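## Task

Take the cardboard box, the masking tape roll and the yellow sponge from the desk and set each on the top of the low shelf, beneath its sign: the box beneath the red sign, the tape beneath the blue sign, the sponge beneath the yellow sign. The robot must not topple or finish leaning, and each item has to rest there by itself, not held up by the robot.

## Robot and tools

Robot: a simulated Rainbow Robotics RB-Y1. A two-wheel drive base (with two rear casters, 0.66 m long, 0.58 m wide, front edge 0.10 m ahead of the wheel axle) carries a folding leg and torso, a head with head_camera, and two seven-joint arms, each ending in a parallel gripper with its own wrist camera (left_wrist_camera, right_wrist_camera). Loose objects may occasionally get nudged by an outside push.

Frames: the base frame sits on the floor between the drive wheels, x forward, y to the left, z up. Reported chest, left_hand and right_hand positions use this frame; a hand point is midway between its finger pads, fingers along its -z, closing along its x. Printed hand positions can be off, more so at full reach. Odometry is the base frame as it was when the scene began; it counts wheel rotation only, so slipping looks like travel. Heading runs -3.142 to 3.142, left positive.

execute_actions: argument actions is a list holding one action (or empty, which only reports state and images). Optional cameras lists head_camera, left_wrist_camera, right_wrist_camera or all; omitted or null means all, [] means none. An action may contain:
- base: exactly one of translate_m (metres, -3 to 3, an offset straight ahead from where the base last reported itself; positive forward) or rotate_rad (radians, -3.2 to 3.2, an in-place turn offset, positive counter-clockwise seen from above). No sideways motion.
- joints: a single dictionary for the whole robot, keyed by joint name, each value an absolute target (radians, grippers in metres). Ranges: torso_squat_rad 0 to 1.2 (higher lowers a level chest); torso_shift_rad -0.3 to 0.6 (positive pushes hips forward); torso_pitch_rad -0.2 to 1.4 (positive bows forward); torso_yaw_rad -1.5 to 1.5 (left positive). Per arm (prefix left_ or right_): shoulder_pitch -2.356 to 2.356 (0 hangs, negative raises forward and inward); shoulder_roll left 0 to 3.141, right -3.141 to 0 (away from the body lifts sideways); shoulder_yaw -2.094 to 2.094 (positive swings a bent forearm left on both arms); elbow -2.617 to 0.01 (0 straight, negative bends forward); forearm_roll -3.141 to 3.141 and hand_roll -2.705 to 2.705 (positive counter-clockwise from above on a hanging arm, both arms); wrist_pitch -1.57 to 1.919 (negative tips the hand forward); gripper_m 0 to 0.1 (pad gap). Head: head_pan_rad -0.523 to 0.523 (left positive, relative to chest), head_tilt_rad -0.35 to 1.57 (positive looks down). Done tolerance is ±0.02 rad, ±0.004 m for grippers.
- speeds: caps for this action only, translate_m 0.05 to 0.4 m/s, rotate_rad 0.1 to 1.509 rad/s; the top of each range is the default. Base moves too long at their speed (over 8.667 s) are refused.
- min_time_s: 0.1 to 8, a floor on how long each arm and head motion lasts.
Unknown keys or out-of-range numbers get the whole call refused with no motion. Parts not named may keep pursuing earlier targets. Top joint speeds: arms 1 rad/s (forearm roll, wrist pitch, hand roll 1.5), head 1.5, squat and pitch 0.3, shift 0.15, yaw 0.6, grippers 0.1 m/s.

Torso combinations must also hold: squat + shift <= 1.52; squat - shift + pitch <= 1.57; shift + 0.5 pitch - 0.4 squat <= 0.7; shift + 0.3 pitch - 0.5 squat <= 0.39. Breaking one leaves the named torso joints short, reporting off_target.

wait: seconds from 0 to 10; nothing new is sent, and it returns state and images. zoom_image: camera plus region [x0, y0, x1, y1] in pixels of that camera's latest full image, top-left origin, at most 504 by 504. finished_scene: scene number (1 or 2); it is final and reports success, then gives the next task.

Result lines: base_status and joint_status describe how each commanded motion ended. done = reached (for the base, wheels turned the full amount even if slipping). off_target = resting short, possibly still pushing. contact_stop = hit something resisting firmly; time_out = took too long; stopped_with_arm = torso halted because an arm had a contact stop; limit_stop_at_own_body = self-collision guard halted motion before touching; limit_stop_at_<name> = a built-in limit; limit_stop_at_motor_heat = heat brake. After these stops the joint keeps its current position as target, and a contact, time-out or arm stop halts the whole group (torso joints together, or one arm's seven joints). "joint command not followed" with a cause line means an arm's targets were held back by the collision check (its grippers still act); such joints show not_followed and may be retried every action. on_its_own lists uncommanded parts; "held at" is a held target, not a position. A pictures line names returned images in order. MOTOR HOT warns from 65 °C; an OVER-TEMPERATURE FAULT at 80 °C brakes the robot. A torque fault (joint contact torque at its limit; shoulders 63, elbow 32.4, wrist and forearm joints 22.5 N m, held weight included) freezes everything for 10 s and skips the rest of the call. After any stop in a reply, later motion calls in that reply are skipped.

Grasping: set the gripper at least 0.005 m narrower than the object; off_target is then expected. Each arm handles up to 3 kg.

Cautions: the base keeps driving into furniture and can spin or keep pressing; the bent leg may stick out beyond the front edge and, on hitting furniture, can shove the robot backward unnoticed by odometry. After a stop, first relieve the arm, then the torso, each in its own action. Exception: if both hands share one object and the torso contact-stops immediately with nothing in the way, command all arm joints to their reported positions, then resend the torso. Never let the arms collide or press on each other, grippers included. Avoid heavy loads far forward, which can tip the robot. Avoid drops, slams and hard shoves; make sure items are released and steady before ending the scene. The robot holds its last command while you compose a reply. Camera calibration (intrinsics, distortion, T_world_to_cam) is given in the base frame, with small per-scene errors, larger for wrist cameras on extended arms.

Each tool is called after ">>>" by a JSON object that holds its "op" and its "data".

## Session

>>> {"op": "execute_actions", "data": {"actions": []}}

Scene clock: 0.00 s.
base_odometry: x=+0.000 y=+0.000 heading=+0.000 (m, m, rad; odometry frame)
base_status: not commanded
joint_positions: torso_squat_rad=+0.350 torso_shift_rad=-0.001 torso_pitch_rad=-0.002 torso_yaw_rad=-0.001 left_shoulder_pitch_rad=+0.023 left_shoulder_roll_rad=+0.029 left_shoulder_yaw_rad=+0.008 left_elbow_rad=-0.283 left_forearm_roll_rad=+0.021 left_wrist_pitch_rad=-0.019 left_hand_roll_rad=-0.032 left_gripper_m=+0.101 right_shoulder_pitch_rad=-0.033 right_shoulder_roll_rad=-0.047 right_shoulder_yaw_rad=-0.061 right_elbow_rad=-0.179 right_forearm_roll_rad=+0.036 right_wrist_pitch_rad=-0.010 right_hand_roll_rad=+0.010 right_gripper_m=+0.099 head_pan_rad=+0.000 head_tilt_rad=+0.400
joint_status: not commanded
chest: x=-0.2294 y=-0.0001 z=+1.2474 quat_wxyz=(+1.000, +0.000, -0.001, +0.000) (m; base frame)
left_hand: x=-0.1026 y=+0.2437 z=+0.5746 quat_wxyz=(+0.990, +0.016, -0.141, +0.000) (m; base frame)
right_hand: x=-0.1151 y=-0.2602 z=+0.5721 quat_wxyz=(+0.993, -0.028, -0.111, +0.000) (m; base frame)
pictures: head_camera, left_wrist_camera, right_wrist_camera
camera_calibration (this result's frames):
head_camera: T_world_to_cam=[[-0.00431593, -0.999829, -0.0179921, 0.0204992], [-0.358621, 0.018343, -0.933303, 1.33092], [0.933473, 0.00242426, -0.358639, 0.65974], [0, 0, 0, 1]] pos_world=[-0.138466, -0.00551662, 1.47913]
left_wrist_camera: T_world_to_cam=[[0.963876, -0.0270582, 0.264972, -0.0471381], [-0.192683, -0.757671, 0.623544, -0.165888], [0.183889, -0.652075, -0.735515, 0.685702], [0, 0, 0, 1]] pos_world=[-0.112622, 0.320165, 0.620273]
right_wrist_camera: T_world_to_cam=[[-0.97914, 0.0277985, -0.201277, 0.0146564], [-0.102696, 0.78705, 0.608281, -0.128041], [0.175324, 0.616262, -0.767777, 0.71198], [0, 0, 0, 1]] pos_world=[-0.123626, -0.338399, 0.627477]
Images, in order (width x height): head_camera 896x504, left_wrist_camera 644x364, right_wrist_camera 644x364.

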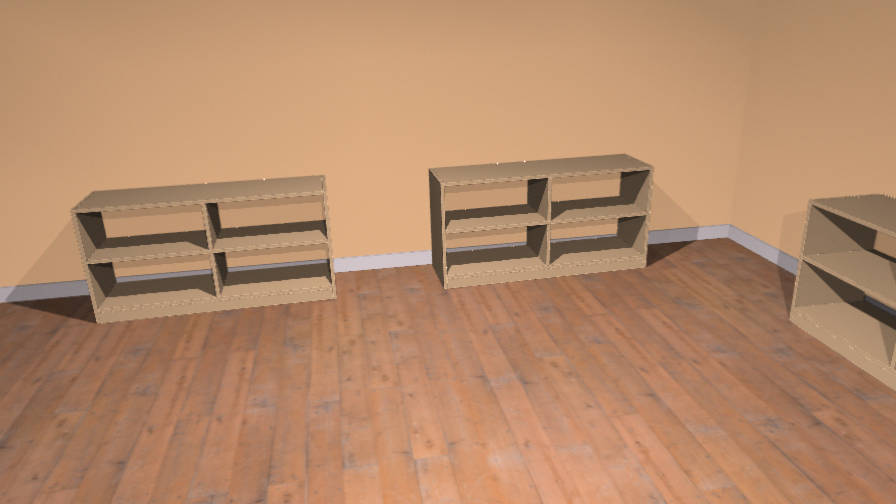

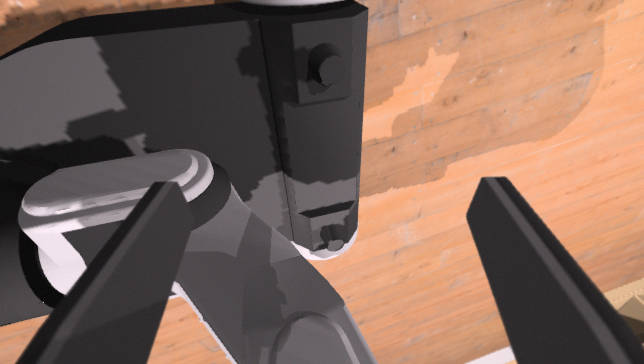

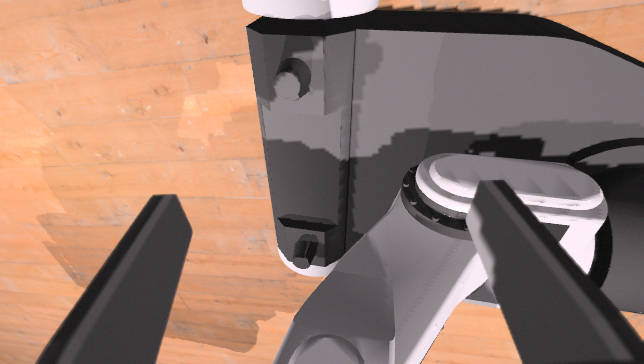

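>>> {"op": "execute_actions", "data": {"actions": [{"joints":{"head_pan_rad":-0.25,"head_tilt_rad":0.15}}], "cameras": ["head_camera"]}}

>>> {"op": "execute_actions", "data": {"actions": [{"base":{"rotate_rad":-2.95},"joints":{"head_pan_rad":0,"head_tilt_rad":0.5}}], "cameras": ["head_camera"]}}

Scene clock: 6.03 s.
base_odometry: x=+0.000 y=+0.000 heading=+0.000 (m, m, rad; odometry frame)
base_status: not commanded
joint_positions: torso_squat_rad=+0.350 torso_shift_rad=-0.001 torso_pitch_rad=-0.002 torso_yaw_rad=-0.001 left_shoulder_pitch_rad=+0.023 left_shoulder_roll_rad=+0.029 left_shoulder_yaw_rad=+0.008 left_elbow_rad=-0.283 left_forearm_roll_rad=+0.021 left_wrist_pitch_rad=-0.019 left_hand_roll_rad=-0.032 left_gripper_m=+0.101 right_shoulder_pitch_rad=-0.033 right_shoulder_roll_rad=-0.047 right_shoulder_yaw_rad=-0.061 right_elbow_rad=-0.179 right_forearm_roll_rad=+0.036 right_wrist_pitch_rad=-0.010 right_hand_roll_rad=+0.010 right_gripper_m=+0.099 head_pan_rad=-0.250 head_tilt_rad=+0.150
joint_status: all done
chest: x=-0.2294 y=-0.0001 z=+1.2474 quat_wxyz=(+1.000, +0.000, -0.001, +0.000) (m; base frame)
left_hand: x=-0.1026 y=+0.2437 z=+0.5746 quat_wxyz=(+0.990, +0.016, -0.141, +0.000) (m; base frame)
right_hand: x=-0.1151 y=-0.2602 z=+0.5721 quat_wxyz=(+0.993, -0.028, -0.111, +0.000) (m; base frame)
pictures: head_camera
camera_calibration (this result's frames):
head_camera: T_world_to_cam=[[-0.247173, -0.968787, -0.018893, -0.0286817], [-0.10843, 0.0470295, -0.992991, 1.46933], [0.962886, -0.243392, -0.11667, 0.315571], [0, 0, 0, 1]] pos_world=[-0.151627, -0.0200813, 1.49531]
Images, in order (width x height): head_camera 896x504.

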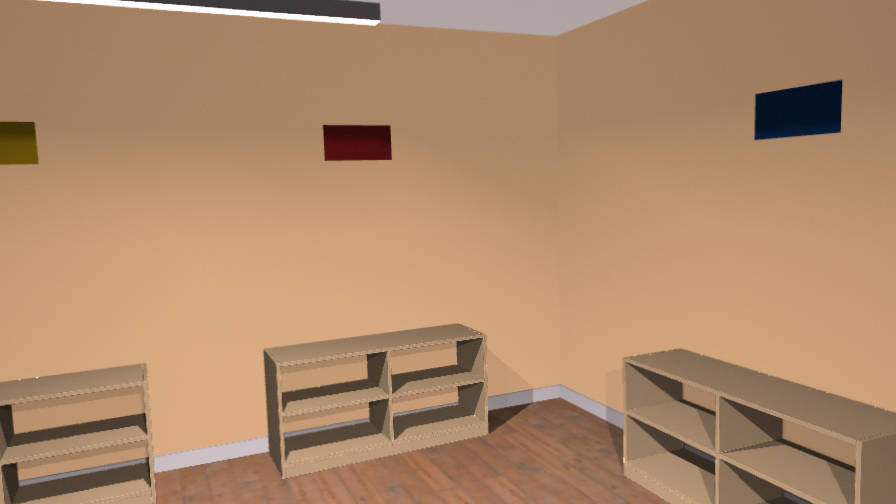

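Scene clock: 11.20 s.
base_odometry: x=+0.000 y=+0.000 heading=-2.950 (m, m, rad; odometry frame)
base_status: done
joint_positions: torso_squat_rad=+0.350 torso_shift_rad=-0.001 torso_pitch_rad=-0.002 torso_yaw_rad=-0.001 left_shoulder_pitch_rad=+0.023 left_shoulder_roll_rad=+0.029 left_shoulder_yaw_rad=+0.008 left_elbow_rad=-0.283 left_forearm_roll_rad=+0.021 left_wrist_pitch_rad=-0.019 left_hand_roll_rad=-0.032 left_gripper_m=+0.101 right_shoulder_pitch_rad=-0.033 right_shoulder_roll_rad=-0.047 right_shoulder_yaw_rad=-0.061 right_elbow_rad=-0.179 right_forearm_roll_rad=+0.036 right_wrist_pitch_rad=-0.010 right_hand_roll_rad=+0.010 right_gripper_m=+0.099 head_pan_rad=+0.000 head_tilt_rad=+0.500
joint_status: all done
chest: x=-0.2295 y=-0.0002 z=+1.2474 quat_wxyz=(+1.000, +0.000, -0.001, +0.000) (m; base frame)
left_hand: x=-0.1027 y=+0.2437 z=+0.5746 quat_wxyz=(+0.990, +0.016, -0.141, +0.000) (m; base frame)
right_hand: x=-0.1151 y=-0.2602 z=+0.5721 quat_wxyz=(+0.993, -0.028, -0.111, +0.000) (m; base frame)
pictures: head_camera
camera_calibration (this result's frames):
head_camera: T_world_to_cam=[[-0.00637421, -0.999825, -0.0175859, 0.0194459], [-0.449944, 0.0185731, -0.892863, 1.25334], [0.893034, 0.00222137, -0.449984, 0.783669], [0, 0, 0, 1]] pos_world=[-0.135787, -0.00557668, 1.47204]
Images, in order (width x height): head_camera 896x504.

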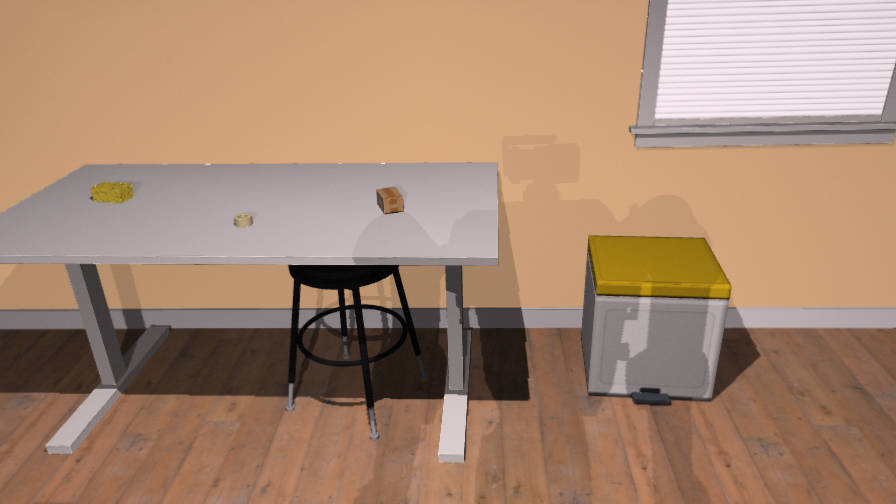

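>>> {"op": "execute_actions", "data": {"actions": [{"base":{"rotate_rad":0.227},"joints":{"torso_squat_rad":0.3,"torso_shift_rad":0.18,"torso_pitch_rad":0.4,"head_tilt_rad":0.1,"left_shoulder_pitch_rad":-1.249,"left_shoulder_roll_rad":0.2345,"left_shoulder_yaw_rad":0.3305,"left_elbow_rad":-0.62,"left_forearm_roll_rad":0,"left_wrist_pitch_rad":1.45,"left_hand_roll_rad":0,"right_shoulder_pitch_rad":-1.249,"right_shoulder_roll_rad":-0.2345,"right_shoulder_yaw_rad":-0.3305,"right_elbow_rad":-0.62,"right_forearm_roll_rad":0,"right_wrist_pitch_rad":1.45,"right_hand_roll_rad":-1.5}}], "cameras": ["head_camera"]}}

>>> {"op": "execute_actions", "data": {"actions": [{"base":{"translate_m":1.15},"joints":{"head_tilt_rad":0.65}}]}}

Scene clock: 42.53 s.
base_odometry: x=+0.000 y=+0.000 heading=-2.723 (m, m, rad; odometry frame)
base_status: done
joint_positions: torso_squat_rad=+0.300 torso_shift_rad=+0.180 torso_pitch_rad=+0.400 torso_yaw_rad=-0.001 left_shoulder_pitch_rad=-1.250 left_shoulder_roll_rad=+0.235 left_shoulder_yaw_rad=+0.330 left_elbow_rad=-0.620 left_forearm_roll_rad=+0.000 left_wrist_pitch_rad=+1.450 left_hand_roll_rad=+0.000 left_gripper_m=+0.101 right_shoulder_pitch_rad=-1.249 right_shoulder_roll_rad=-0.234 right_shoulder_yaw_rad=-0.330 right_elbow_rad=-0.620 right_forearm_roll_rad=+0.000 right_wrist_pitch_rad=+1.450 right_hand_roll_rad=-1.500 right_gripper_m=+0.099 head_pan_rad=+0.000 head_tilt_rad=+0.100
joint_status: all done
chest: x=+0.0122 y=-0.0002 z=+1.2234 quat_wxyz=(+0.980, +0.000, +0.199, +0.000) (m; base frame)
left_hand: x=+0.5188 y=+0.2193 z=+0.8417 quat_wxyz=(+1.000, +0.000, +0.000, +0.000) (m; base frame)
right_hand: x=+0.5183 y=-0.2206 z=+0.8417 quat_wxyz=(+0.732, +0.000, +0.000, -0.682) (m; base frame)
pictures: head_camera
camera_calibration (this result's frames):
head_camera: T_world_to_cam=[[-0.00606168, -0.999832, -0.0173032, 0.0201933], [-0.452092, 0.0181743, -0.891786, 1.35211], [0.891951, 0.00241694, -0.452126, 0.480693], [0, 0, 0, 1]] pos_world=[0.182648, -0.00554556, 1.42348]
Images, in order (width x height): head_camera 896x504.

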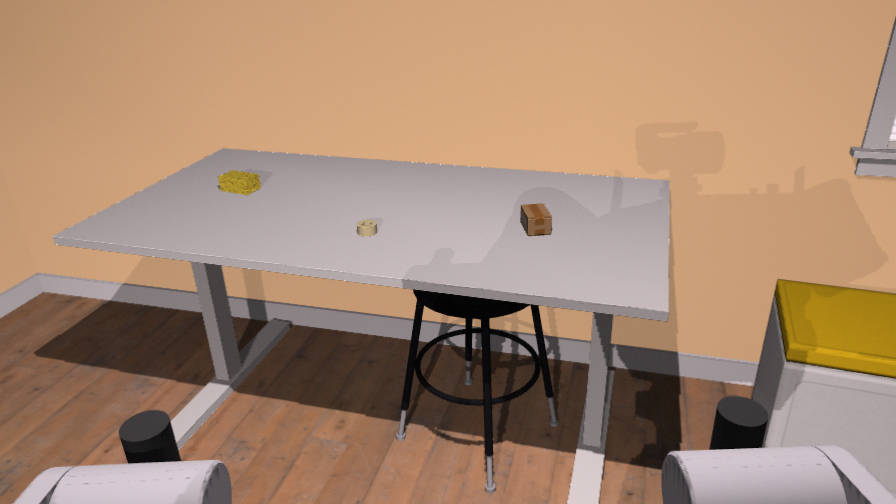

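Scene clock: 46.97 s.
base_odometry: x=-1.051 y=-0.467 heading=-2.724 (m, m, rad; odometry frame)
base_status: done
joint_positions: torso_squat_rad=+0.300 torso_shift_rad=+0.180 torso_pitch_rad=+0.400 torso_yaw_rad=-0.001 left_shoulder_pitch_rad=-1.249 left_shoulder_roll_rad=+0.235 left_shoulder_yaw_rad=+0.330 left_elbow_rad=-0.620 left_forearm_roll_rad=+0.000 left_wrist_pitch_rad=+1.450 left_hand_roll_rad=+0.000 left_gripper_m=+0.101 right_shoulder_pitch_rad=-1.249 right_shoulder_roll_rad=-0.234 right_shoulder_yaw_rad=-0.330 right_elbow_rad=-0.620 right_forearm_roll_rad=+0.000 right_wrist_pitch_rad=+1.450 right_hand_roll_rad=-1.500 right_gripper_m=+0.099 head_pan_rad=+0.000 head_tilt_rad=+0.650
joint_status: all done
chest: x=+0.0122 y=-0.0002 z=+1.2234 quat_wxyz=(+0.980, +0.000, +0.199, +0.000) (m; base frame)
left_hand: x=+0.5187 y=+0.2193 z=+0.8417 quat_wxyz=(+1.000, +0.000, +0.000, +0.000) (m; base frame)
right_hand: x=+0.5182 y=-0.2206 z=+0.8416 quat_wxyz=(+0.732, +0.000, +0.000, -0.682) (m; base frame)
pictures: head_camera, left_wrist_camera, right_wrist_camera
camera_calibration (this result's frames):
head_camera: T_world_to_cam=[[-0.014579, -0.999824, -0.0117975, 0.0134299], [-0.851485, 0.0185995, -0.524049, 0.881649], [0.524176, 0.00240526, -0.851606, 1.08024], [0, 0, 0, 1]] pos_world=[0.184673, -0.0055689, 1.38212]
left_wrist_camera: T_world_to_cam=[[0.99964, -0.0234285, -0.0130669, -0.502747], [-0.00839945, -0.735959, 0.676974, -0.376544], [-0.0254772, -0.676621, -0.735891, 0.866276], [0, 0, 0, 1]] pos_world=[0.521474, 0.297241, 0.885825]
right_wrist_camera: T_world_to_cam=[[-0.0382253, 0.999061, 0.0203766, 0.228041], [0.752531, 0.0153646, 0.658378, -0.913704], [0.657447, 0.0405007, -0.752412, 0.393708], [0, 0, 0, 1]] pos_world=[0.437465, -0.229734, 0.893147]
Images, in order (width x height): head_camera 896x504, left_wrist_camera 644x364, right_wrist_camera 644x364.

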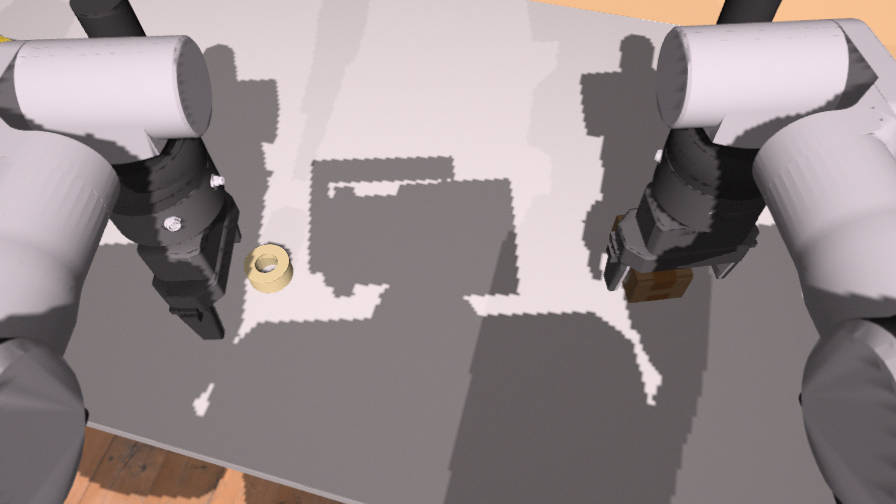

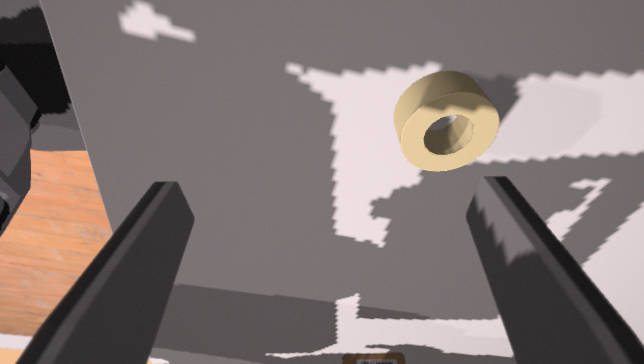

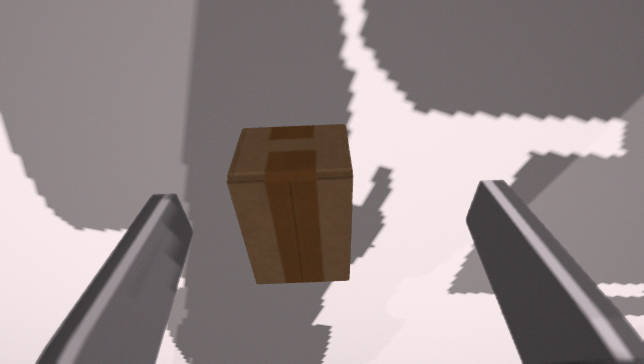

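>>> {"op": "execute_actions", "data": {"actions": [{"base":{"rotate_rad":-0.038},"joints":{"right_hand_roll_rad":-1.46}}], "cameras": []}}

>>> {"op": "execute_actions", "data": {"actions": [{"base":{"translate_m":0.074},"joints":{"torso_squat_rad":0.42}}], "cameras": ["left_wrist_camera","right_wrist_camera"]}}

Scene clock: 58.07 s.
base_odometry: x=-1.051 y=-0.467 heading=-2.761 (m, m, rad; odometry frame)
base_status: done
joint_positions: torso_squat_rad=+0.300 torso_shift_rad=+0.180 torso_pitch_rad=+0.400 torso_yaw_rad=-0.001 left_shoulder_pitch_rad=-1.249 left_shoulder_roll_rad=+0.235 left_shoulder_yaw_rad=+0.330 left_elbow_rad=-0.620 left_forearm_roll_rad=+0.000 left_wrist_pitch_rad=+1.450 left_hand_roll_rad=+0.000 left_gripper_m=+0.101 right_shoulder_pitch_rad=-1.249 right_shoulder_roll_rad=-0.234 right_shoulder_yaw_rad=-0.330 right_elbow_rad=-0.620 right_forearm_roll_rad=+0.000 right_wrist_pitch_rad=+1.450 right_hand_roll_rad=-1.460 right_gripper_m=+0.099 head_pan_rad=+0.000 head_tilt_rad=+0.650
joint_status: all done
chest: x=+0.0122 y=-0.0002 z=+1.2234 quat_wxyz=(+0.980, +0.000, +0.199, +0.000) (m; base frame)
left_hand: x=+0.5187 y=+0.2193 z=+0.8417 quat_wxyz=(+1.000, +0.000, +0.000, +0.000) (m; base frame)
right_hand: x=+0.5182 y=-0.2206 z=+0.8416 quat_wxyz=(+0.745, +0.000, +0.000, -0.667) (m; base frame)
pictures: none
No camera images: the call's "cameras" was empty. Leave "cameras" out to get every camera's image.

Scene clock: 59.30 s.
base_odometry: x=-1.120 y=-0.494 heading=-2.761 (m, m, rad; odometry frame)
base_status: done
joint_positions: torso_squat_rad=+0.420 torso_shift_rad=+0.180 torso_pitch_rad=+0.400 torso_yaw_rad=-0.001 left_shoulder_pitch_rad=-1.249 left_shoulder_roll_rad=+0.235 left_shoulder_yaw_rad=+0.330 left_elbow_rad=-0.620 left_forearm_roll_rad=+0.000 left_wrist_pitch_rad=+1.450 left_hand_roll_rad=+0.000 left_gripper_m=+0.101 right_shoulder_pitch_rad=-1.249 right_shoulder_roll_rad=-0.234 right_shoulder_yaw_rad=-0.330 right_elbow_rad=-0.620 right_forearm_roll_rad=+0.000 right_wrist_pitch_rad=+1.450 right_hand_roll_rad=-1.460 right_gripper_m=+0.099 head_pan_rad=+0.000 head_tilt_rad=+0.650
joint_status: all done
chest: x=+0.0069 y=-0.0002 z=+1.1943 quat_wxyz=(+0.980, +0.000, +0.199, +0.000) (m; base frame)
left_hand: x=+0.5134 y=+0.2193 z=+0.8126 quat_wxyz=(+1.000, +0.000, +0.000, +0.000) (m; base frame)
right_hand: x=+0.5129 y=-0.2206 z=+0.8125 quat_wxyz=(+0.745, +0.000, +0.000, -0.667) (m; base frame)
pictures: left_wrist_camera, right_wrist_camera
camera_calibration (this result's frames):
left_wrist_camera: T_world_to_cam=[[0.99964, -0.0234126, -0.0130782, -0.497856], [-0.00837968, -0.735947, 0.676988, -0.356896], [-0.0254749, -0.676635, -0.735878, 0.844721], [0, 0, 0, 1]] pos_world=[0.516205, 0.297255, 0.856714]
right_wrist_camera: T_world_to_cam=[[-0.0780383, 0.996742, 0.0203877, 0.248325], [0.751352, 0.04536, 0.658341, -0.88332], [0.655271, 0.0666941, -0.752444, 0.382189], [0, 0, 0, 1]] pos_world=[0.432626, -0.232938, 0.864039]
Images, in order (width x height): left_wrist_camera 644x364, right_wrist_camera 644x364.

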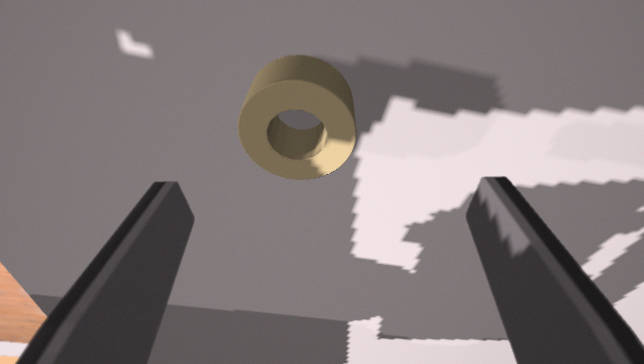

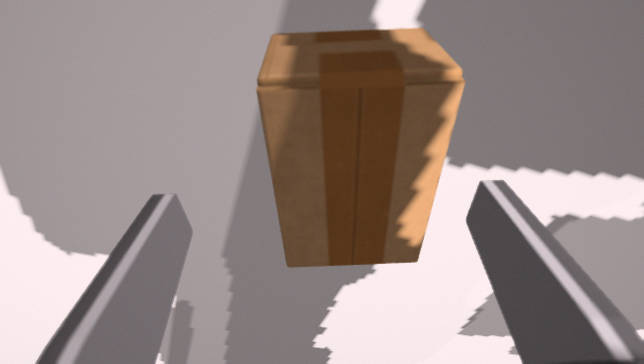

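>>> {"op": "execute_actions", "data": {"actions": [{"joints":{"torso_squat_rad":0.594,"right_shoulder_pitch_rad":-1.29,"right_wrist_pitch_rad":1.49}}], "cameras": ["left_wrist_camera","right_wrist_camera"]}}

Scene clock: 64.73 s.
base_odometry: x=-1.120 y=-0.494 heading=-2.761 (m, m, rad; odometry frame)
base_status: not commanded
joint_positions: torso_squat_rad=+0.594 torso_shift_rad=+0.180 torso_pitch_rad=+0.400 torso_yaw_rad=-0.001 left_shoulder_pitch_rad=-1.249 left_shoulder_roll_rad=+0.235 left_shoulder_yaw_rad=+0.330 left_elbow_rad=-0.620 left_forearm_roll_rad=+0.000 left_wrist_pitch_rad=+1.450 left_hand_roll_rad=+0.000 left_gripper_m=+0.101 right_shoulder_pitch_rad=-1.290 right_shoulder_roll_rad=-0.234 right_shoulder_yaw_rad=-0.330 right_elbow_rad=-0.620 right_forearm_roll_rad=+0.000 right_wrist_pitch_rad=+1.490 right_hand_roll_rad=-1.460 right_gripper_m=+0.099 head_pan_rad=+0.000 head_tilt_rad=+0.650
joint_status: all done
chest: x=-0.0037 y=-0.0001 z=+1.1363 quat_wxyz=(+0.980, +0.000, +0.199, +0.000) (m; base frame)
left_hand: x=+0.5028 y=+0.2194 z=+0.7545 quat_wxyz=(+1.000, +0.000, +0.000, +0.000) (m; base frame)
right_hand: x=+0.5103 y=-0.2120 z=+0.7730 quat_wxyz=(+0.749, +0.001, +0.002, -0.662) (m; base frame)
pictures: left_wrist_camera, right_wrist_camera
camera_calibration (this result's frames):
left_wrist_camera: T_world_to_cam=[[0.999643, -0.0233521, -0.0129497, -0.488133], [-0.00842217, -0.735948, 0.676986, -0.317623], [-0.0253394, -0.676635, -0.735882, 0.801737], [0, 0, 0, 1]] pos_world=[0.505599, 0.29733, 0.798689]
right_wrist_camera: T_world_to_cam=[[-0.0909795, 0.995522, 0.0256627, 0.242605], [0.751541, 0.0517293, 0.657655, -0.853941], [0.653382, 0.0791196, -0.752882, 0.357553], [0, 0, 0, 1]] pos_world=[0.430225, -0.225634, 0.824568]
Images, in order (width x height): left_wrist_camera 644x364, right_wrist_camera 644x364.

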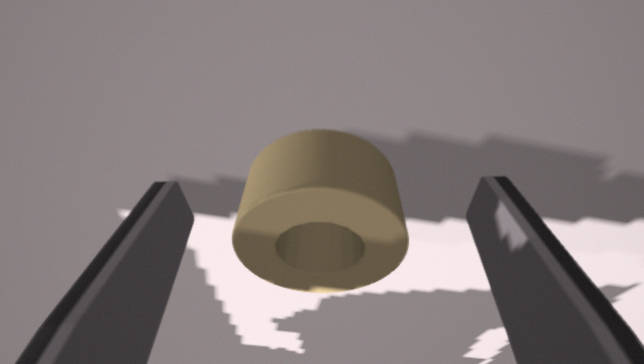

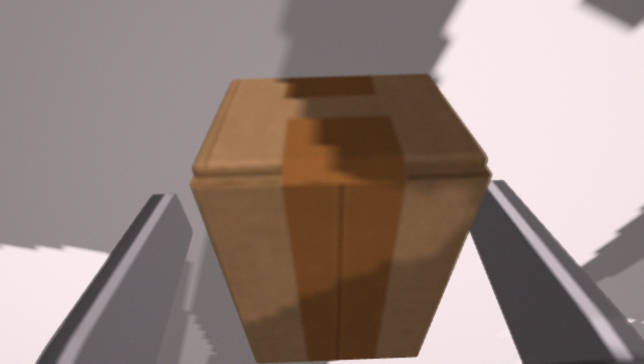

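>>> {"op": "execute_actions", "data": {"actions": [{"joints":{"left_gripper_m":0.04,"right_gripper_m":0.045,"head_tilt_rad":0.3,"head_pan_rad":0.4}}], "cameras": []}}

>>> {"op": "execute_actions", "data": {"actions": [{"base":{"translate_m":-0.3},"joints":{"torso_squat_rad":0.3},"speeds":{"translate_m":0.25}}]}}

Scene clock: 81.23 s.
base_odometry: x=-1.120 y=-0.494 heading=-2.761 (m, m, rad; odometry frame)
base_status: not commanded
joint_positions: torso_squat_rad=+0.594 torso_shift_rad=+0.180 torso_pitch_rad=+0.400 torso_yaw_rad=-0.001 left_shoulder_pitch_rad=-1.249 left_shoulder_roll_rad=+0.235 left_shoulder_yaw_rad=+0.330 left_elbow_rad=-0.620 left_forearm_roll_rad=+0.000 left_wrist_pitch_rad=+1.450 left_hand_roll_rad=+0.000 left_gripper_m=+0.050 right_shoulder_pitch_rad=-1.290 right_shoulder_roll_rad=-0.234 right_shoulder_yaw_rad=-0.330 right_elbow_rad=-0.620 right_forearm_roll_rad=+0.000 right_wrist_pitch_rad=+1.490 right_hand_roll_rad=-1.460 right_gripper_m=+0.059 head_pan_rad=+0.400 head_tilt_rad=+0.300
joint_status: left_gripper_m off_target (ended at +0.050, target +0.040); right_gripper_m off_target (ended at +0.059, target +0.045); the others done
chest: x=-0.0037 y=-0.0001 z=+1.1363 quat_wxyz=(+0.980, +0.000, +0.199, +0.000) (m; base frame)
left_hand: x=+0.5028 y=+0.2194 z=+0.7545 quat_wxyz=(+1.000, +0.000, +0.000, +0.000) (m; base frame)
right_hand: x=+0.5103 y=-0.2120 z=+0.7730 quat_wxyz=(+0.749, +0.001, +0.002, -0.662) (m; base frame)
pictures: none
No camera images: the call's "cameras" was empty. Leave "cameras" out to get every camera's image.

Scene clock: 83.63 s.
base_odometry: x=-0.842 y=-0.383 heading=-2.762 (m, m, rad; odometry frame)
base_status: done
joint_positions: torso_squat_rad=+0.300 torso_shift_rad=+0.180 torso_pitch_rad=+0.400 torso_yaw_rad=-0.001 left_shoulder_pitch_rad=-1.249 left_shoulder_roll_rad=+0.235 left_shoulder_yaw_rad=+0.330 left_elbow_rad=-0.620 left_forearm_roll_rad=+0.000 left_wrist_pitch_rad=+1.450 left_hand_roll_rad=+0.000 left_gripper_m=+0.050 right_shoulder_pitch_rad=-1.290 right_shoulder_roll_rad=-0.234 right_shoulder_yaw_rad=-0.330 right_elbow_rad=-0.620 right_forearm_roll_rad=+0.000 right_wrist_pitch_rad=+1.490 right_hand_roll_rad=-1.460 right_gripper_m=+0.059 head_pan_rad=+0.400 head_tilt_rad=+0.300
joint_status: all done
chest: x=+0.0122 y=-0.0002 z=+1.2234 quat_wxyz=(+0.980, +0.000, +0.199, +0.000) (m; base frame)
left_hand: x=+0.5186 y=+0.2194 z=+0.8416 quat_wxyz=(+1.000, +0.000, +0.000, +0.000) (m; base frame)
right_hand: x=+0.5260 y=-0.2121 z=+0.8601 quat_wxyz=(+0.749, +0.001, +0.002, -0.662) (m; base frame)
pictures: head_camera, left_wrist_camera, right_wrist_camera
camera_calibration (this result's frames):
head_camera: T_world_to_cam=[[0.3493, -0.921919, -0.167493, 0.191172], [-0.607549, -0.0867497, -0.789531, 1.22617], [0.713354, 0.377543, -0.590413, 0.693968], [0, 0, 0, 1]] pos_world=[0.183135, 0.0206115, 1.40984]
left_wrist_camera: T_world_to_cam=[[0.999641, -0.0233109, -0.0131773, -0.502615], [-0.00823811, -0.73596, 0.676975, -0.376535], [-0.0254789, -0.676624, -0.735888, 0.866291], [0, 0, 0, 1]] pos_world=[0.521405, 0.297322, 0.885775]
right_wrist_camera: T_world_to_cam=[[-0.0909055, 0.995529, 0.0256726, 0.241835], [0.751804, 0.0516982, 0.657357, -0.922895], [0.65309, 0.0790581, -0.753142, 0.413159], [0, 0, 0, 1]] pos_world=[0.44599, -0.225705, 0.91163]
Images, in order (width x height): head_camera 896x504, left_wrist_camera 644x364, right_wrist_camera 644x364.

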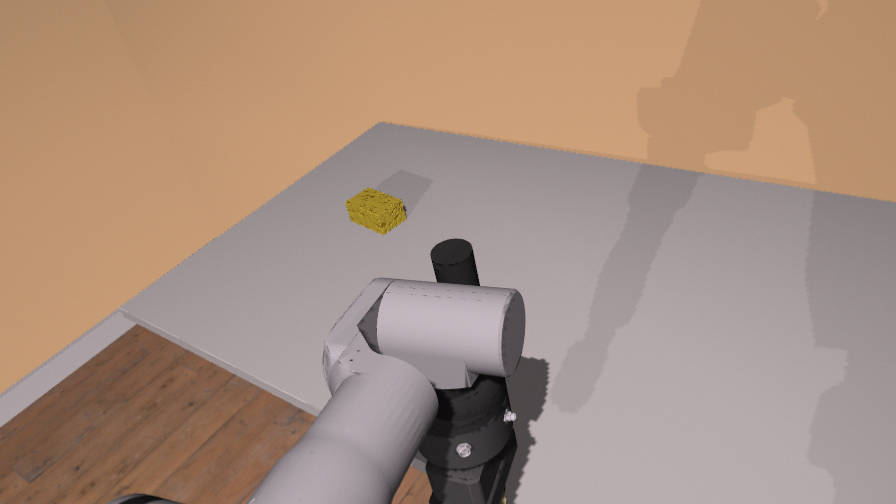

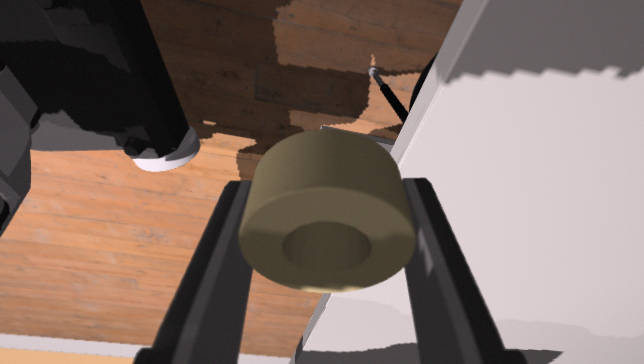

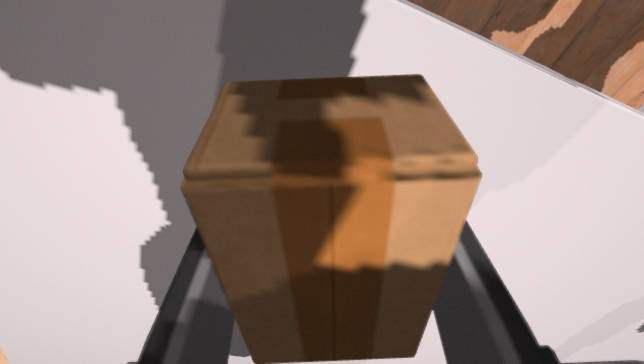

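>>> {"op": "execute_actions", "data": {"actions": [{"base":{"rotate_rad":0.705},"joints":{"left_hand_roll_rad":-0.18,"right_shoulder_pitch_rad":-1.4,"right_wrist_pitch_rad":1.6,"right_shoulder_roll_rad":-0.29,"head_pan_rad":0,"head_tilt_rad":0.65},"min_time_s":2}], "cameras": []}}

>>> {"op": "execute_actions", "data": {"actions": [{"base":{"translate_m":0.76}}], "cameras": ["head_camera"]}}

Scene clock: 94.03 s.
base_odometry: x=-0.842 y=-0.383 heading=-2.057 (m, m, rad; odometry frame)
base_status: done
joint_positions: torso_squat_rad=+0.300 torso_shift_rad=+0.180 torso_pitch_rad=+0.400 torso_yaw_rad=-0.001 left_shoulder_pitch_rad=-1.249 left_shoulder_roll_rad=+0.235 left_shoulder_yaw_rad=+0.330 left_elbow_rad=-0.620 left_forearm_roll_rad=+0.000 left_wrist_pitch_rad=+1.450 left_hand_roll_rad=-0.180 left_gripper_m=+0.050 right_shoulder_pitch_rad=-1.400 right_shoulder_roll_rad=-0.290 right_shoulder_yaw_rad=-0.330 right_elbow_rad=-0.620 right_forearm_roll_rad=+0.000 right_wrist_pitch_rad=+1.600 right_hand_roll_rad=-1.460 right_gripper_m=+0.059 head_pan_rad=+0.000 head_tilt_rad=+0.650
joint_status: all done
chest: x=+0.0122 y=-0.0002 z=+1.2234 quat_wxyz=(+0.980, +0.000, +0.199, +0.000) (m; base frame)
left_hand: x=+0.5186 y=+0.2194 z=+0.8416 quat_wxyz=(+0.996, +0.000, +0.000, -0.090) (m; base frame)
right_hand: x=+0.5502 y=-0.2225 z=+0.9202 quat_wxyz=(+0.747, -0.002, -0.008, -0.665) (m; base frame)
pictures: none
No camera images: the call's "cameras" was empty. Leave "cameras" out to get every camera's image.

Scene clock: 97.50 s.
base_odometry: x=-1.197 y=-1.055 heading=-2.057 (m, m, rad; odometry frame)
base_status: done
joint_positions: torso_squat_rad=+0.300 torso_shift_rad=+0.180 torso_pitch_rad=+0.400 torso_yaw_rad=-0.001 left_shoulder_pitch_rad=-1.249 left_shoulder_roll_rad=+0.235 left_shoulder_yaw_rad=+0.330 left_elbow_rad=-0.620 left_forearm_roll_rad=+0.000 left_wrist_pitch_rad=+1.450 left_hand_roll_rad=-0.180 left_gripper_m=+0.050 right_shoulder_pitch_rad=-1.400 right_shoulder_roll_rad=-0.290 right_shoulder_yaw_rad=-0.330 right_elbow_rad=-0.620 right_forearm_roll_rad=+0.000 right_wrist_pitch_rad=+1.600 right_hand_roll_rad=-1.460 right_gripper_m=+0.059 head_pan_rad=+0.000 head_tilt_rad=+0.650
joint_status: not commanded
chest: x=+0.0122 y=-0.0002 z=+1.2234 quat_wxyz=(+0.980, +0.000, +0.199, +0.000) (m; base frame)
left_hand: x=+0.5187 y=+0.2194 z=+0.8416 quat_wxyz=(+0.996, +0.000, +0.000, -0.090) (m; base frame)
right_hand: x=+0.5503 y=-0.2226 z=+0.9202 quat_wxyz=(+0.747, -0.002, -0.008, -0.665) (m; base frame)
pictures: head_camera
camera_calibration (this result's frames):
head_camera: T_world_to_cam=[[-0.0144749, -0.999826, -0.0117999, 0.013453], [-0.851522, 0.018512, -0.523992, 0.881605], [0.524119, 0.00246309, -0.851641, 1.08025], [0, 0, 0, 1]] pos_world=[0.18472, -0.00553043, 1.3821]
Images, in order (width x height): head_camera 896x504.

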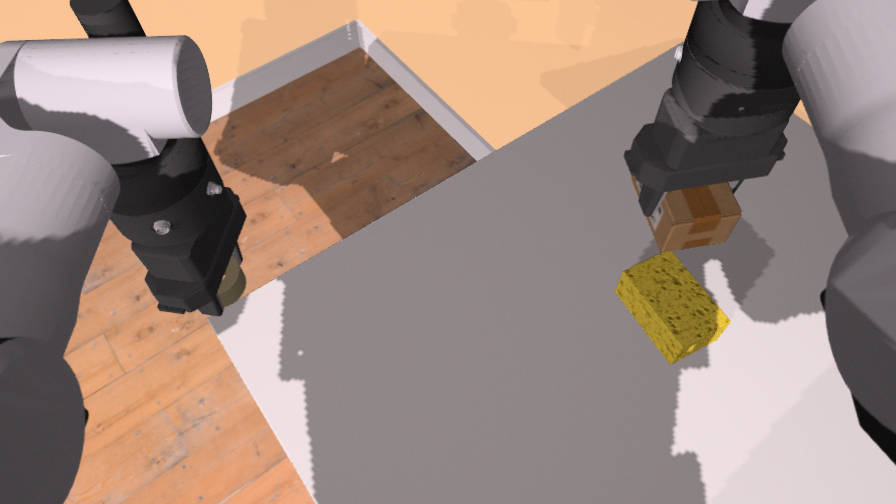

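>>> {"op": "execute_actions", "data": {"actions": [{"base":{"rotate_rad":-0.875},"joints":{"left_hand_roll_rad":-0.2}}], "cameras": ["head_camera","left_wrist_camera"]}}

Scene clock: 106.00 s.
base_odometry: x=-1.197 y=-1.055 heading=-2.932 (m, m, rad; odometry frame)
base_status: done
joint_positions: torso_squat_rad=+0.300 torso_shift_rad=+0.180 torso_pitch_rad=+0.400 torso_yaw_rad=-0.001 left_shoulder_pitch_rad=-1.249 left_shoulder_roll_rad=+0.235 left_shoulder_yaw_rad=+0.330 left_elbow_rad=-0.620 left_forearm_roll_rad=+0.000 left_wrist_pitch_rad=+1.450 left_hand_roll_rad=-0.200 left_gripper_m=+0.050 right_shoulder_pitch_rad=-1.400 right_shoulder_roll_rad=-0.290 right_shoulder_yaw_rad=-0.330 right_elbow_rad=-0.620 right_forearm_roll_rad=+0.000 right_wrist_pitch_rad=+1.600 right_hand_roll_rad=-1.460 right_gripper_m=+0.059 head_pan_rad=+0.000 head_tilt_rad=+0.650
joint_status: all done
chest: x=+0.0122 y=-0.0002 z=+1.2234 quat_wxyz=(+0.980, +0.000, +0.199, +0.000) (m; base frame)
left_hand: x=+0.5186 y=+0.2194 z=+0.8416 quat_wxyz=(+0.995, +0.000, +0.000, -0.100) (m; base frame)
right_hand: x=+0.5503 y=-0.2226 z=+0.9202 quat_wxyz=(+0.747, -0.002, -0.008, -0.665) (m; base frame)
pictures: head_camera, left_wrist_camera
camera_calibration (this result's frames):
head_camera: T_world_to_cam=[[-0.0144765, -0.999825, -0.0118187, 0.0134697], [-0.851522, 0.0185232, -0.523992, 0.881605], [0.524119, 0.00247827, -0.851641, 1.08025], [0, 0, 0, 1]] pos_world=[0.184719, -0.0055399, 1.3821]
left_wrist_camera: T_world_to_cam=[[0.975114, -0.221312, -0.0131659, -0.446515], [-0.154211, -0.719731, 0.67691, -0.304333], [-0.159284, -0.658034, -0.735948, 0.931633], [0, 0, 0, 1]] pos_world=[0.536866, 0.295189, 0.885761]
Images, in order (width x height): head_camera 896x504, left_wrist_camera 644x364.

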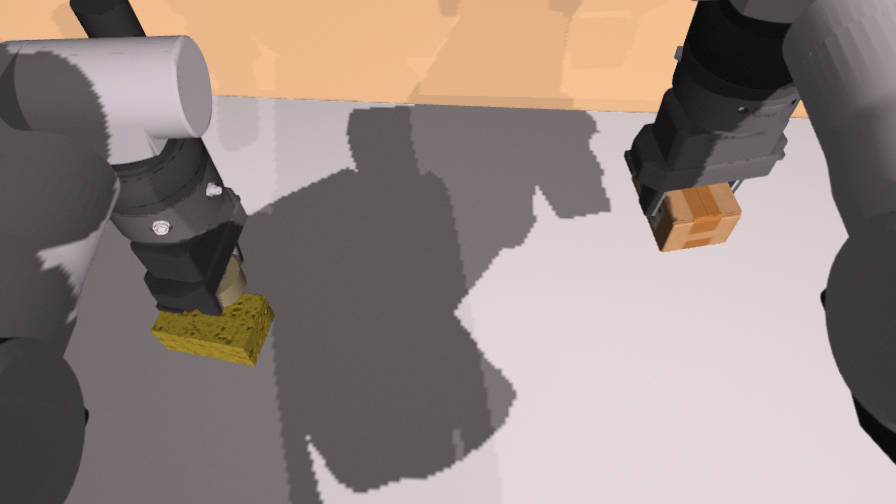

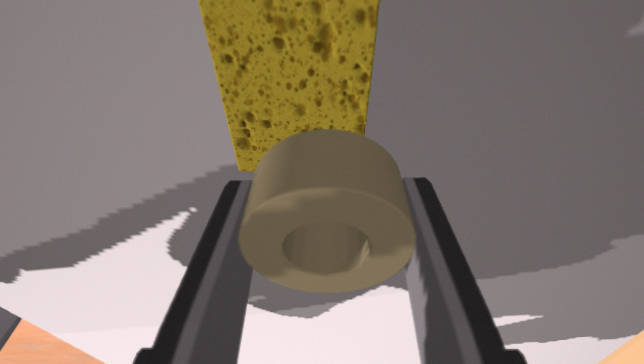

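>>> {"op": "execute_actions", "data": {"actions": [{"base":{"rotate_rad":0.048},"joints":{"left_hand_roll_rad":-0.25,"torso_squat_rad":0.4}}], "cameras": []}}

>>> {"op": "execute_actions", "data": {"actions": [{"base":{"translate_m":0.011},"joints":{"torso_squat_rad":0.455}}], "cameras": ["head_camera","left_wrist_camera"]}}

Scene clock: 113.27 s.
base_odometry: x=-1.197 y=-1.055 heading=-2.884 (m, m, rad; odometry frame)
base_status: done
joint_positions: torso_squat_rad=+0.400 torso_shift_rad=+0.180 torso_pitch_rad=+0.400 torso_yaw_rad=-0.001 left_shoulder_pitch_rad=-1.249 left_shoulder_roll_rad=+0.235 left_shoulder_yaw_rad=+0.330 left_elbow_rad=-0.620 left_forearm_roll_rad=+0.000 left_wrist_pitch_rad=+1.450 left_hand_roll_rad=-0.250 left_gripper_m=+0.050 right_shoulder_pitch_rad=-1.400 right_shoulder_roll_rad=-0.290 right_shoulder_yaw_rad=-0.330 right_elbow_rad=-0.620 right_forearm_roll_rad=+0.000 right_wrist_pitch_rad=+1.600 right_hand_roll_rad=-1.460 right_gripper_m=+0.059 head_pan_rad=+0.000 head_tilt_rad=+0.650
joint_status: all done
chest: x=+0.0079 y=-0.0001 z=+1.1999 quat_wxyz=(+0.980, +0.000, +0.199, +0.000) (m; base frame)
left_hand: x=+0.5143 y=+0.2194 z=+0.8181 quat_wxyz=(+0.992, +0.000, +0.000, -0.125) (m; base frame)
right_hand: x=+0.5460 y=-0.2226 z=+0.8967 quat_wxyz=(+0.747, -0.002, -0.008, -0.665) (m; base frame)
pictures: none
No camera images: the call's "cameras" was empty. Leave "cameras" out to get every camera's image.

Scene clock: 114.27 s.
base_odometry: x=-1.207 y=-1.057 heading=-2.885 (m, m, rad; odometry frame)
base_status: done
joint_positions: torso_squat_rad=+0.455 torso_shift_rad=+0.180 torso_pitch_rad=+0.400 torso_yaw_rad=-0.001 left_shoulder_pitch_rad=-1.249 left_shoulder_roll_rad=+0.235 left_shoulder_yaw_rad=+0.330 left_elbow_rad=-0.620 left_forearm_roll_rad=+0.000 left_wrist_pitch_rad=+1.450 left_hand_roll_rad=-0.250 left_gripper_m=+0.050 right_shoulder_pitch_rad=-1.400 right_shoulder_roll_rad=-0.290 right_shoulder_yaw_rad=-0.330 right_elbow_rad=-0.620 right_forearm_roll_rad=+0.000 right_wrist_pitch_rad=+1.600 right_hand_roll_rad=-1.460 right_gripper_m=+0.059 head_pan_rad=+0.000 head_tilt_rad=+0.650
joint_status: all done
chest: x=+0.0050 y=-0.0001 z=+1.1841 quat_wxyz=(+0.980, +0.000, +0.199, +0.000) (m; base frame)
left_hand: x=+0.5115 y=+0.2194 z=+0.8024 quat_wxyz=(+0.992, +0.000, +0.000, -0.125) (m; base frame)
right_hand: x=+0.5432 y=-0.2226 z=+0.8810 quat_wxyz=(+0.747, -0.002, -0.008, -0.665) (m; base frame)
pictures: head_camera, left_wrist_camera
camera_calibration (this result's frames):
head_camera: T_world_to_cam=[[-0.0144725, -0.999826, -0.0118067, 0.0129093], [-0.851485, 0.0185137, -0.524052, 0.854978], [0.524179, 0.00246886, -0.851604, 1.0505], [0, 0, 0, 1]] pos_world=[0.177535, -0.00551528, 1.34282]
left_wrist_camera: T_world_to_cam=[[0.962836, -0.269772, -0.0130319, -0.423277], [-0.190086, -0.711129, 0.676878, -0.262369], [-0.19187, -0.649245, -0.73598, 0.916397], [0, 0, 0, 1]] pos_world=[0.533503, 0.2942, 0.846526]
Images, in order (width x height): head_camera 896x504, left_wrist_camera 644x364.

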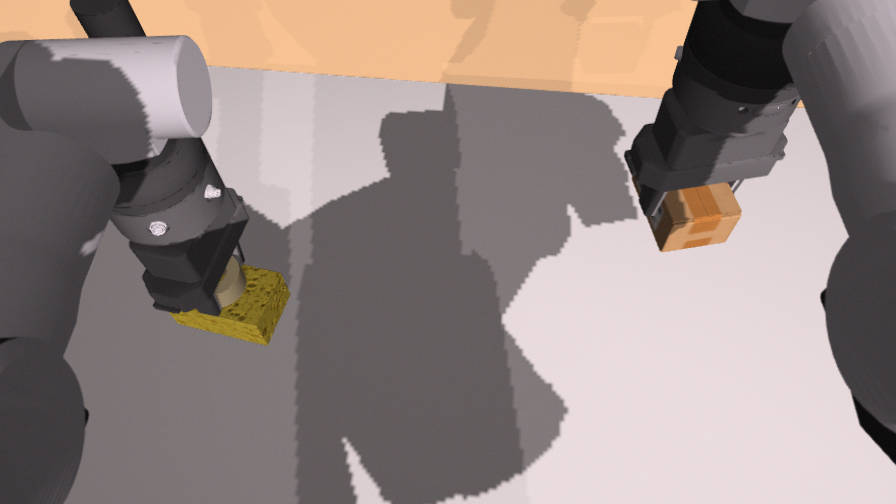

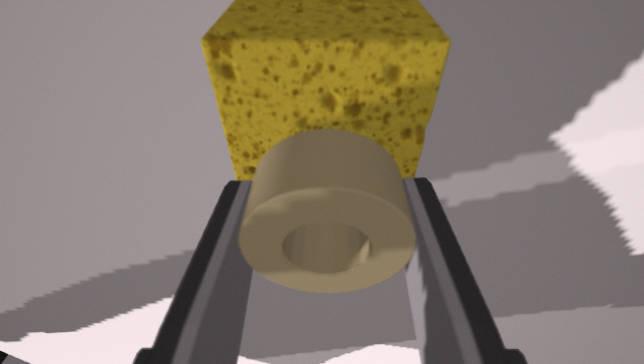

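>>> {"op": "execute_actions", "data": {"actions": [{"joints":{"torso_squat_rad":0.479}}], "cameras": ["left_wrist_camera"]}}

>>> {"op": "execute_actions", "data": {"actions": [{"joints":{"left_gripper_m":0.09}}], "cameras": ["left_wrist_camera"]}}

Scene clock: 118.83 s.
base_odometry: x=-1.207 y=-1.057 heading=-2.885 (m, m, rad; odometry frame)
base_status: not commanded
joint_positions: torso_squat_rad=+0.479 torso_shift_rad=+0.179 torso_pitch_rad=+0.398 torso_yaw_rad=-0.001 left_shoulder_pitch_rad=-1.252 left_shoulder_roll_rad=+0.235 left_shoulder_yaw_rad=+0.330 left_elbow_rad=-0.622 left_forearm_roll_rad=+0.000 left_wrist_pitch_rad=+1.450 left_hand_roll_rad=-0.250 left_gripper_m=+0.050 right_shoulder_pitch_rad=-1.400 right_shoulder_roll_rad=-0.290 right_shoulder_yaw_rad=-0.330 right_elbow_rad=-0.620 right_forearm_roll_rad=+0.000 right_wrist_pitch_rad=+1.600 right_hand_roll_rad=-1.460 right_gripper_m=+0.059 head_pan_rad=+0.000 head_tilt_rad=+0.650
joint_status: all done
chest: x=+0.0029 y=-0.0002 z=+1.1769 quat_wxyz=(+0.980, +0.000, +0.198, +0.000) (m; base frame)
left_hand: x=+0.5116 y=+0.2193 z=+0.7976 quat_wxyz=(+0.992, +0.000, -0.003, -0.125) (m; base frame)
right_hand: x=+0.5415 y=-0.2227 z=+0.8745 quat_wxyz=(+0.747, -0.001, -0.009, -0.665) (m; base frame)
pictures: left_wrist_camera
camera_calibration (this result's frames):
left_wrist_camera: T_world_to_cam=[[0.962819, -0.27003, -0.00789867, -0.427415], [-0.193967, -0.711366, 0.675526, -0.256078], [-0.188031, -0.648877, -0.737294, 0.911886], [0, 0, 0, 1]] pos_world=[0.533316, 0.294122, 0.841939]
Images, in order (width x height): left_wrist_camera 644x364.

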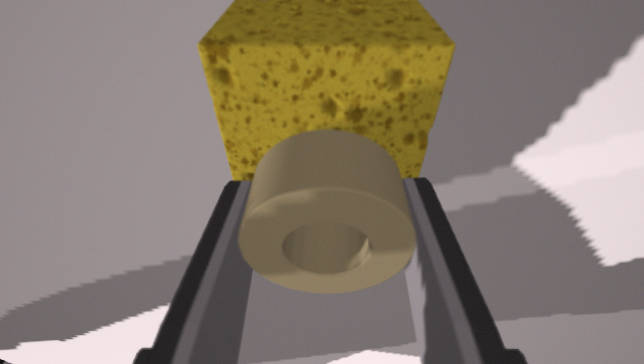

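Scene clock: 119.83 s.
base_odometry: x=-1.207 y=-1.057 heading=-2.885 (m, m, rad; odometry frame)
base_status: not commanded
joint_positions: torso_squat_rad=+0.479 torso_shift_rad=+0.180 torso_pitch_rad=+0.400 torso_yaw_rad=-0.001 left_shoulder_pitch_rad=-1.250 left_shoulder_roll_rad=+0.235 left_shoulder_yaw_rad=+0.330 left_elbow_rad=-0.620 left_forearm_roll_rad=+0.000 left_wrist_pitch_rad=+1.450 left_hand_roll_rad=-0.250 left_gripper_m=+0.090 right_shoulder_pitch_rad=-1.400 right_shoulder_roll_rad=-0.290 right_shoulder_yaw_rad=-0.330 right_elbow_rad=-0.620 right_forearm_roll_rad=+0.000 right_wrist_pitch_rad=+1.600 right_hand_roll_rad=-1.460 right_gripper_m=+0.059 head_pan_rad=+0.000 head_tilt_rad=+0.650
joint_status: all done
chest: x=+0.0035 y=-0.0002 z=+1.1767 quat_wxyz=(+0.980, +0.000, +0.198, +0.000) (m; base frame)
left_hand: x=+0.5104 y=+0.2197 z=+0.7955 quat_wxyz=(+0.992, +0.000, -0.001, -0.125) (m; base frame)
right_hand: x=+0.5417 y=-0.2226 z=+0.8737 quat_wxyz=(+0.747, -0.001, -0.008, -0.665) (m; base frame)
pictures: left_wrist_camera
camera_calibration (this result's frames):
left_wrist_camera: T_world_to_cam=[[0.962921, -0.269507, -0.0122421, -0.422903], [-0.190545, -0.71152, 0.676337, -0.256971], [-0.190988, -0.648926, -0.736491, 0.911141], [0, 0, 0, 1]] pos_world=[0.532274, 0.294448, 0.839669]
Images, in order (width x height): left_wrist_camera 644x364.

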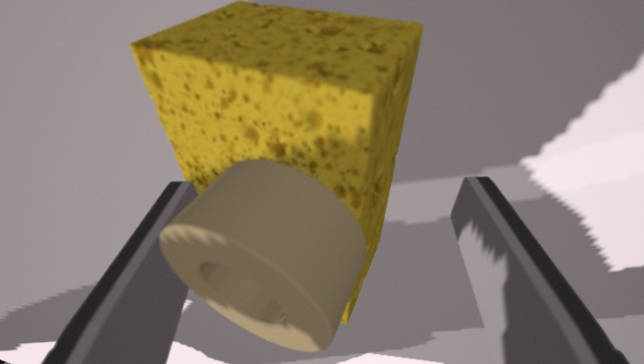

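>>> {"op": "execute_actions", "data": {"actions": [{"joints":{"torso_squat_rad":0.457}}], "cameras": ["head_camera","left_wrist_camera"]}}

Scene clock: 124.40 s.
base_odometry: x=-1.207 y=-1.057 heading=-2.885 (m, m, rad; odometry frame)
base_status: not commanded
joint_positions: torso_squat_rad=+0.457 torso_shift_rad=+0.180 torso_pitch_rad=+0.400 torso_yaw_rad=-0.001 left_shoulder_pitch_rad=-1.250 left_shoulder_roll_rad=+0.235 left_shoulder_yaw_rad=+0.330 left_elbow_rad=-0.620 left_forearm_roll_rad=+0.000 left_wrist_pitch_rad=+1.450 left_hand_roll_rad=-0.250 left_gripper_m=+0.090 right_shoulder_pitch_rad=-1.400 right_shoulder_roll_rad=-0.290 right_shoulder_yaw_rad=-0.330 right_elbow_rad=-0.620 right_forearm_roll_rad=+0.000 right_wrist_pitch_rad=+1.600 right_hand_roll_rad=-1.460 right_gripper_m=+0.059 head_pan_rad=+0.000 head_tilt_rad=+0.650
joint_status: all done
chest: x=+0.0049 y=-0.0002 z=+1.1835 quat_wxyz=(+0.980, +0.000, +0.199, +0.000) (m; base frame)
left_hand: x=+0.5115 y=+0.2196 z=+0.8019 quat_wxyz=(+0.992, +0.000, +0.000, -0.125) (m; base frame)
right_hand: x=+0.5431 y=-0.2226 z=+0.8803 quat_wxyz=(+0.747, -0.002, -0.008, -0.665) (m; base frame)
pictures: head_camera, left_wrist_camera
camera_calibration (this result's frames):
head_camera: T_world_to_cam=[[-0.0144362, -0.999824, -0.0119613, 0.0130098], [-0.851528, 0.0185636, -0.52398, 0.854479], [0.52411, 0.00262113, -0.851647, 1.05007], [0, 0, 0, 1]] pos_world=[0.17745, -0.00560705, 1.34217]
left_wrist_camera: T_world_to_cam=[[0.962908, -0.269521, -0.0128999, -0.423427], [-0.190081, -0.711477, 0.676513, -0.261509], [-0.191512, -0.648968, -0.736318, 0.916224], [0, 0, 0, 1]] pos_world=[0.533481, 0.294419, 0.846084]
Images, in order (width x height): head_camera 896x504, left_wrist_camera 644x364.

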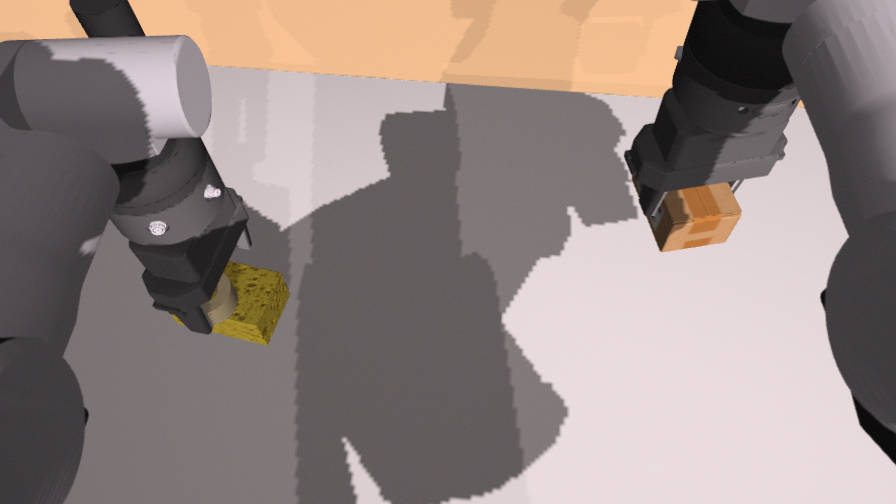

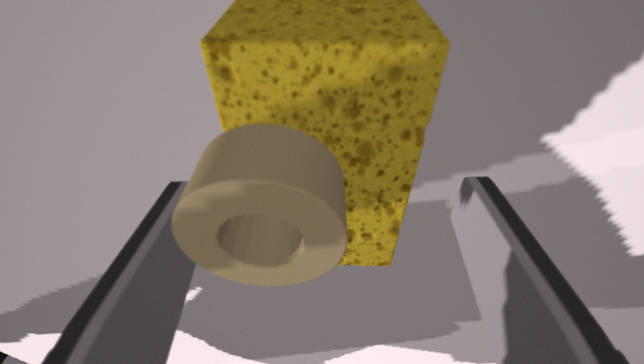

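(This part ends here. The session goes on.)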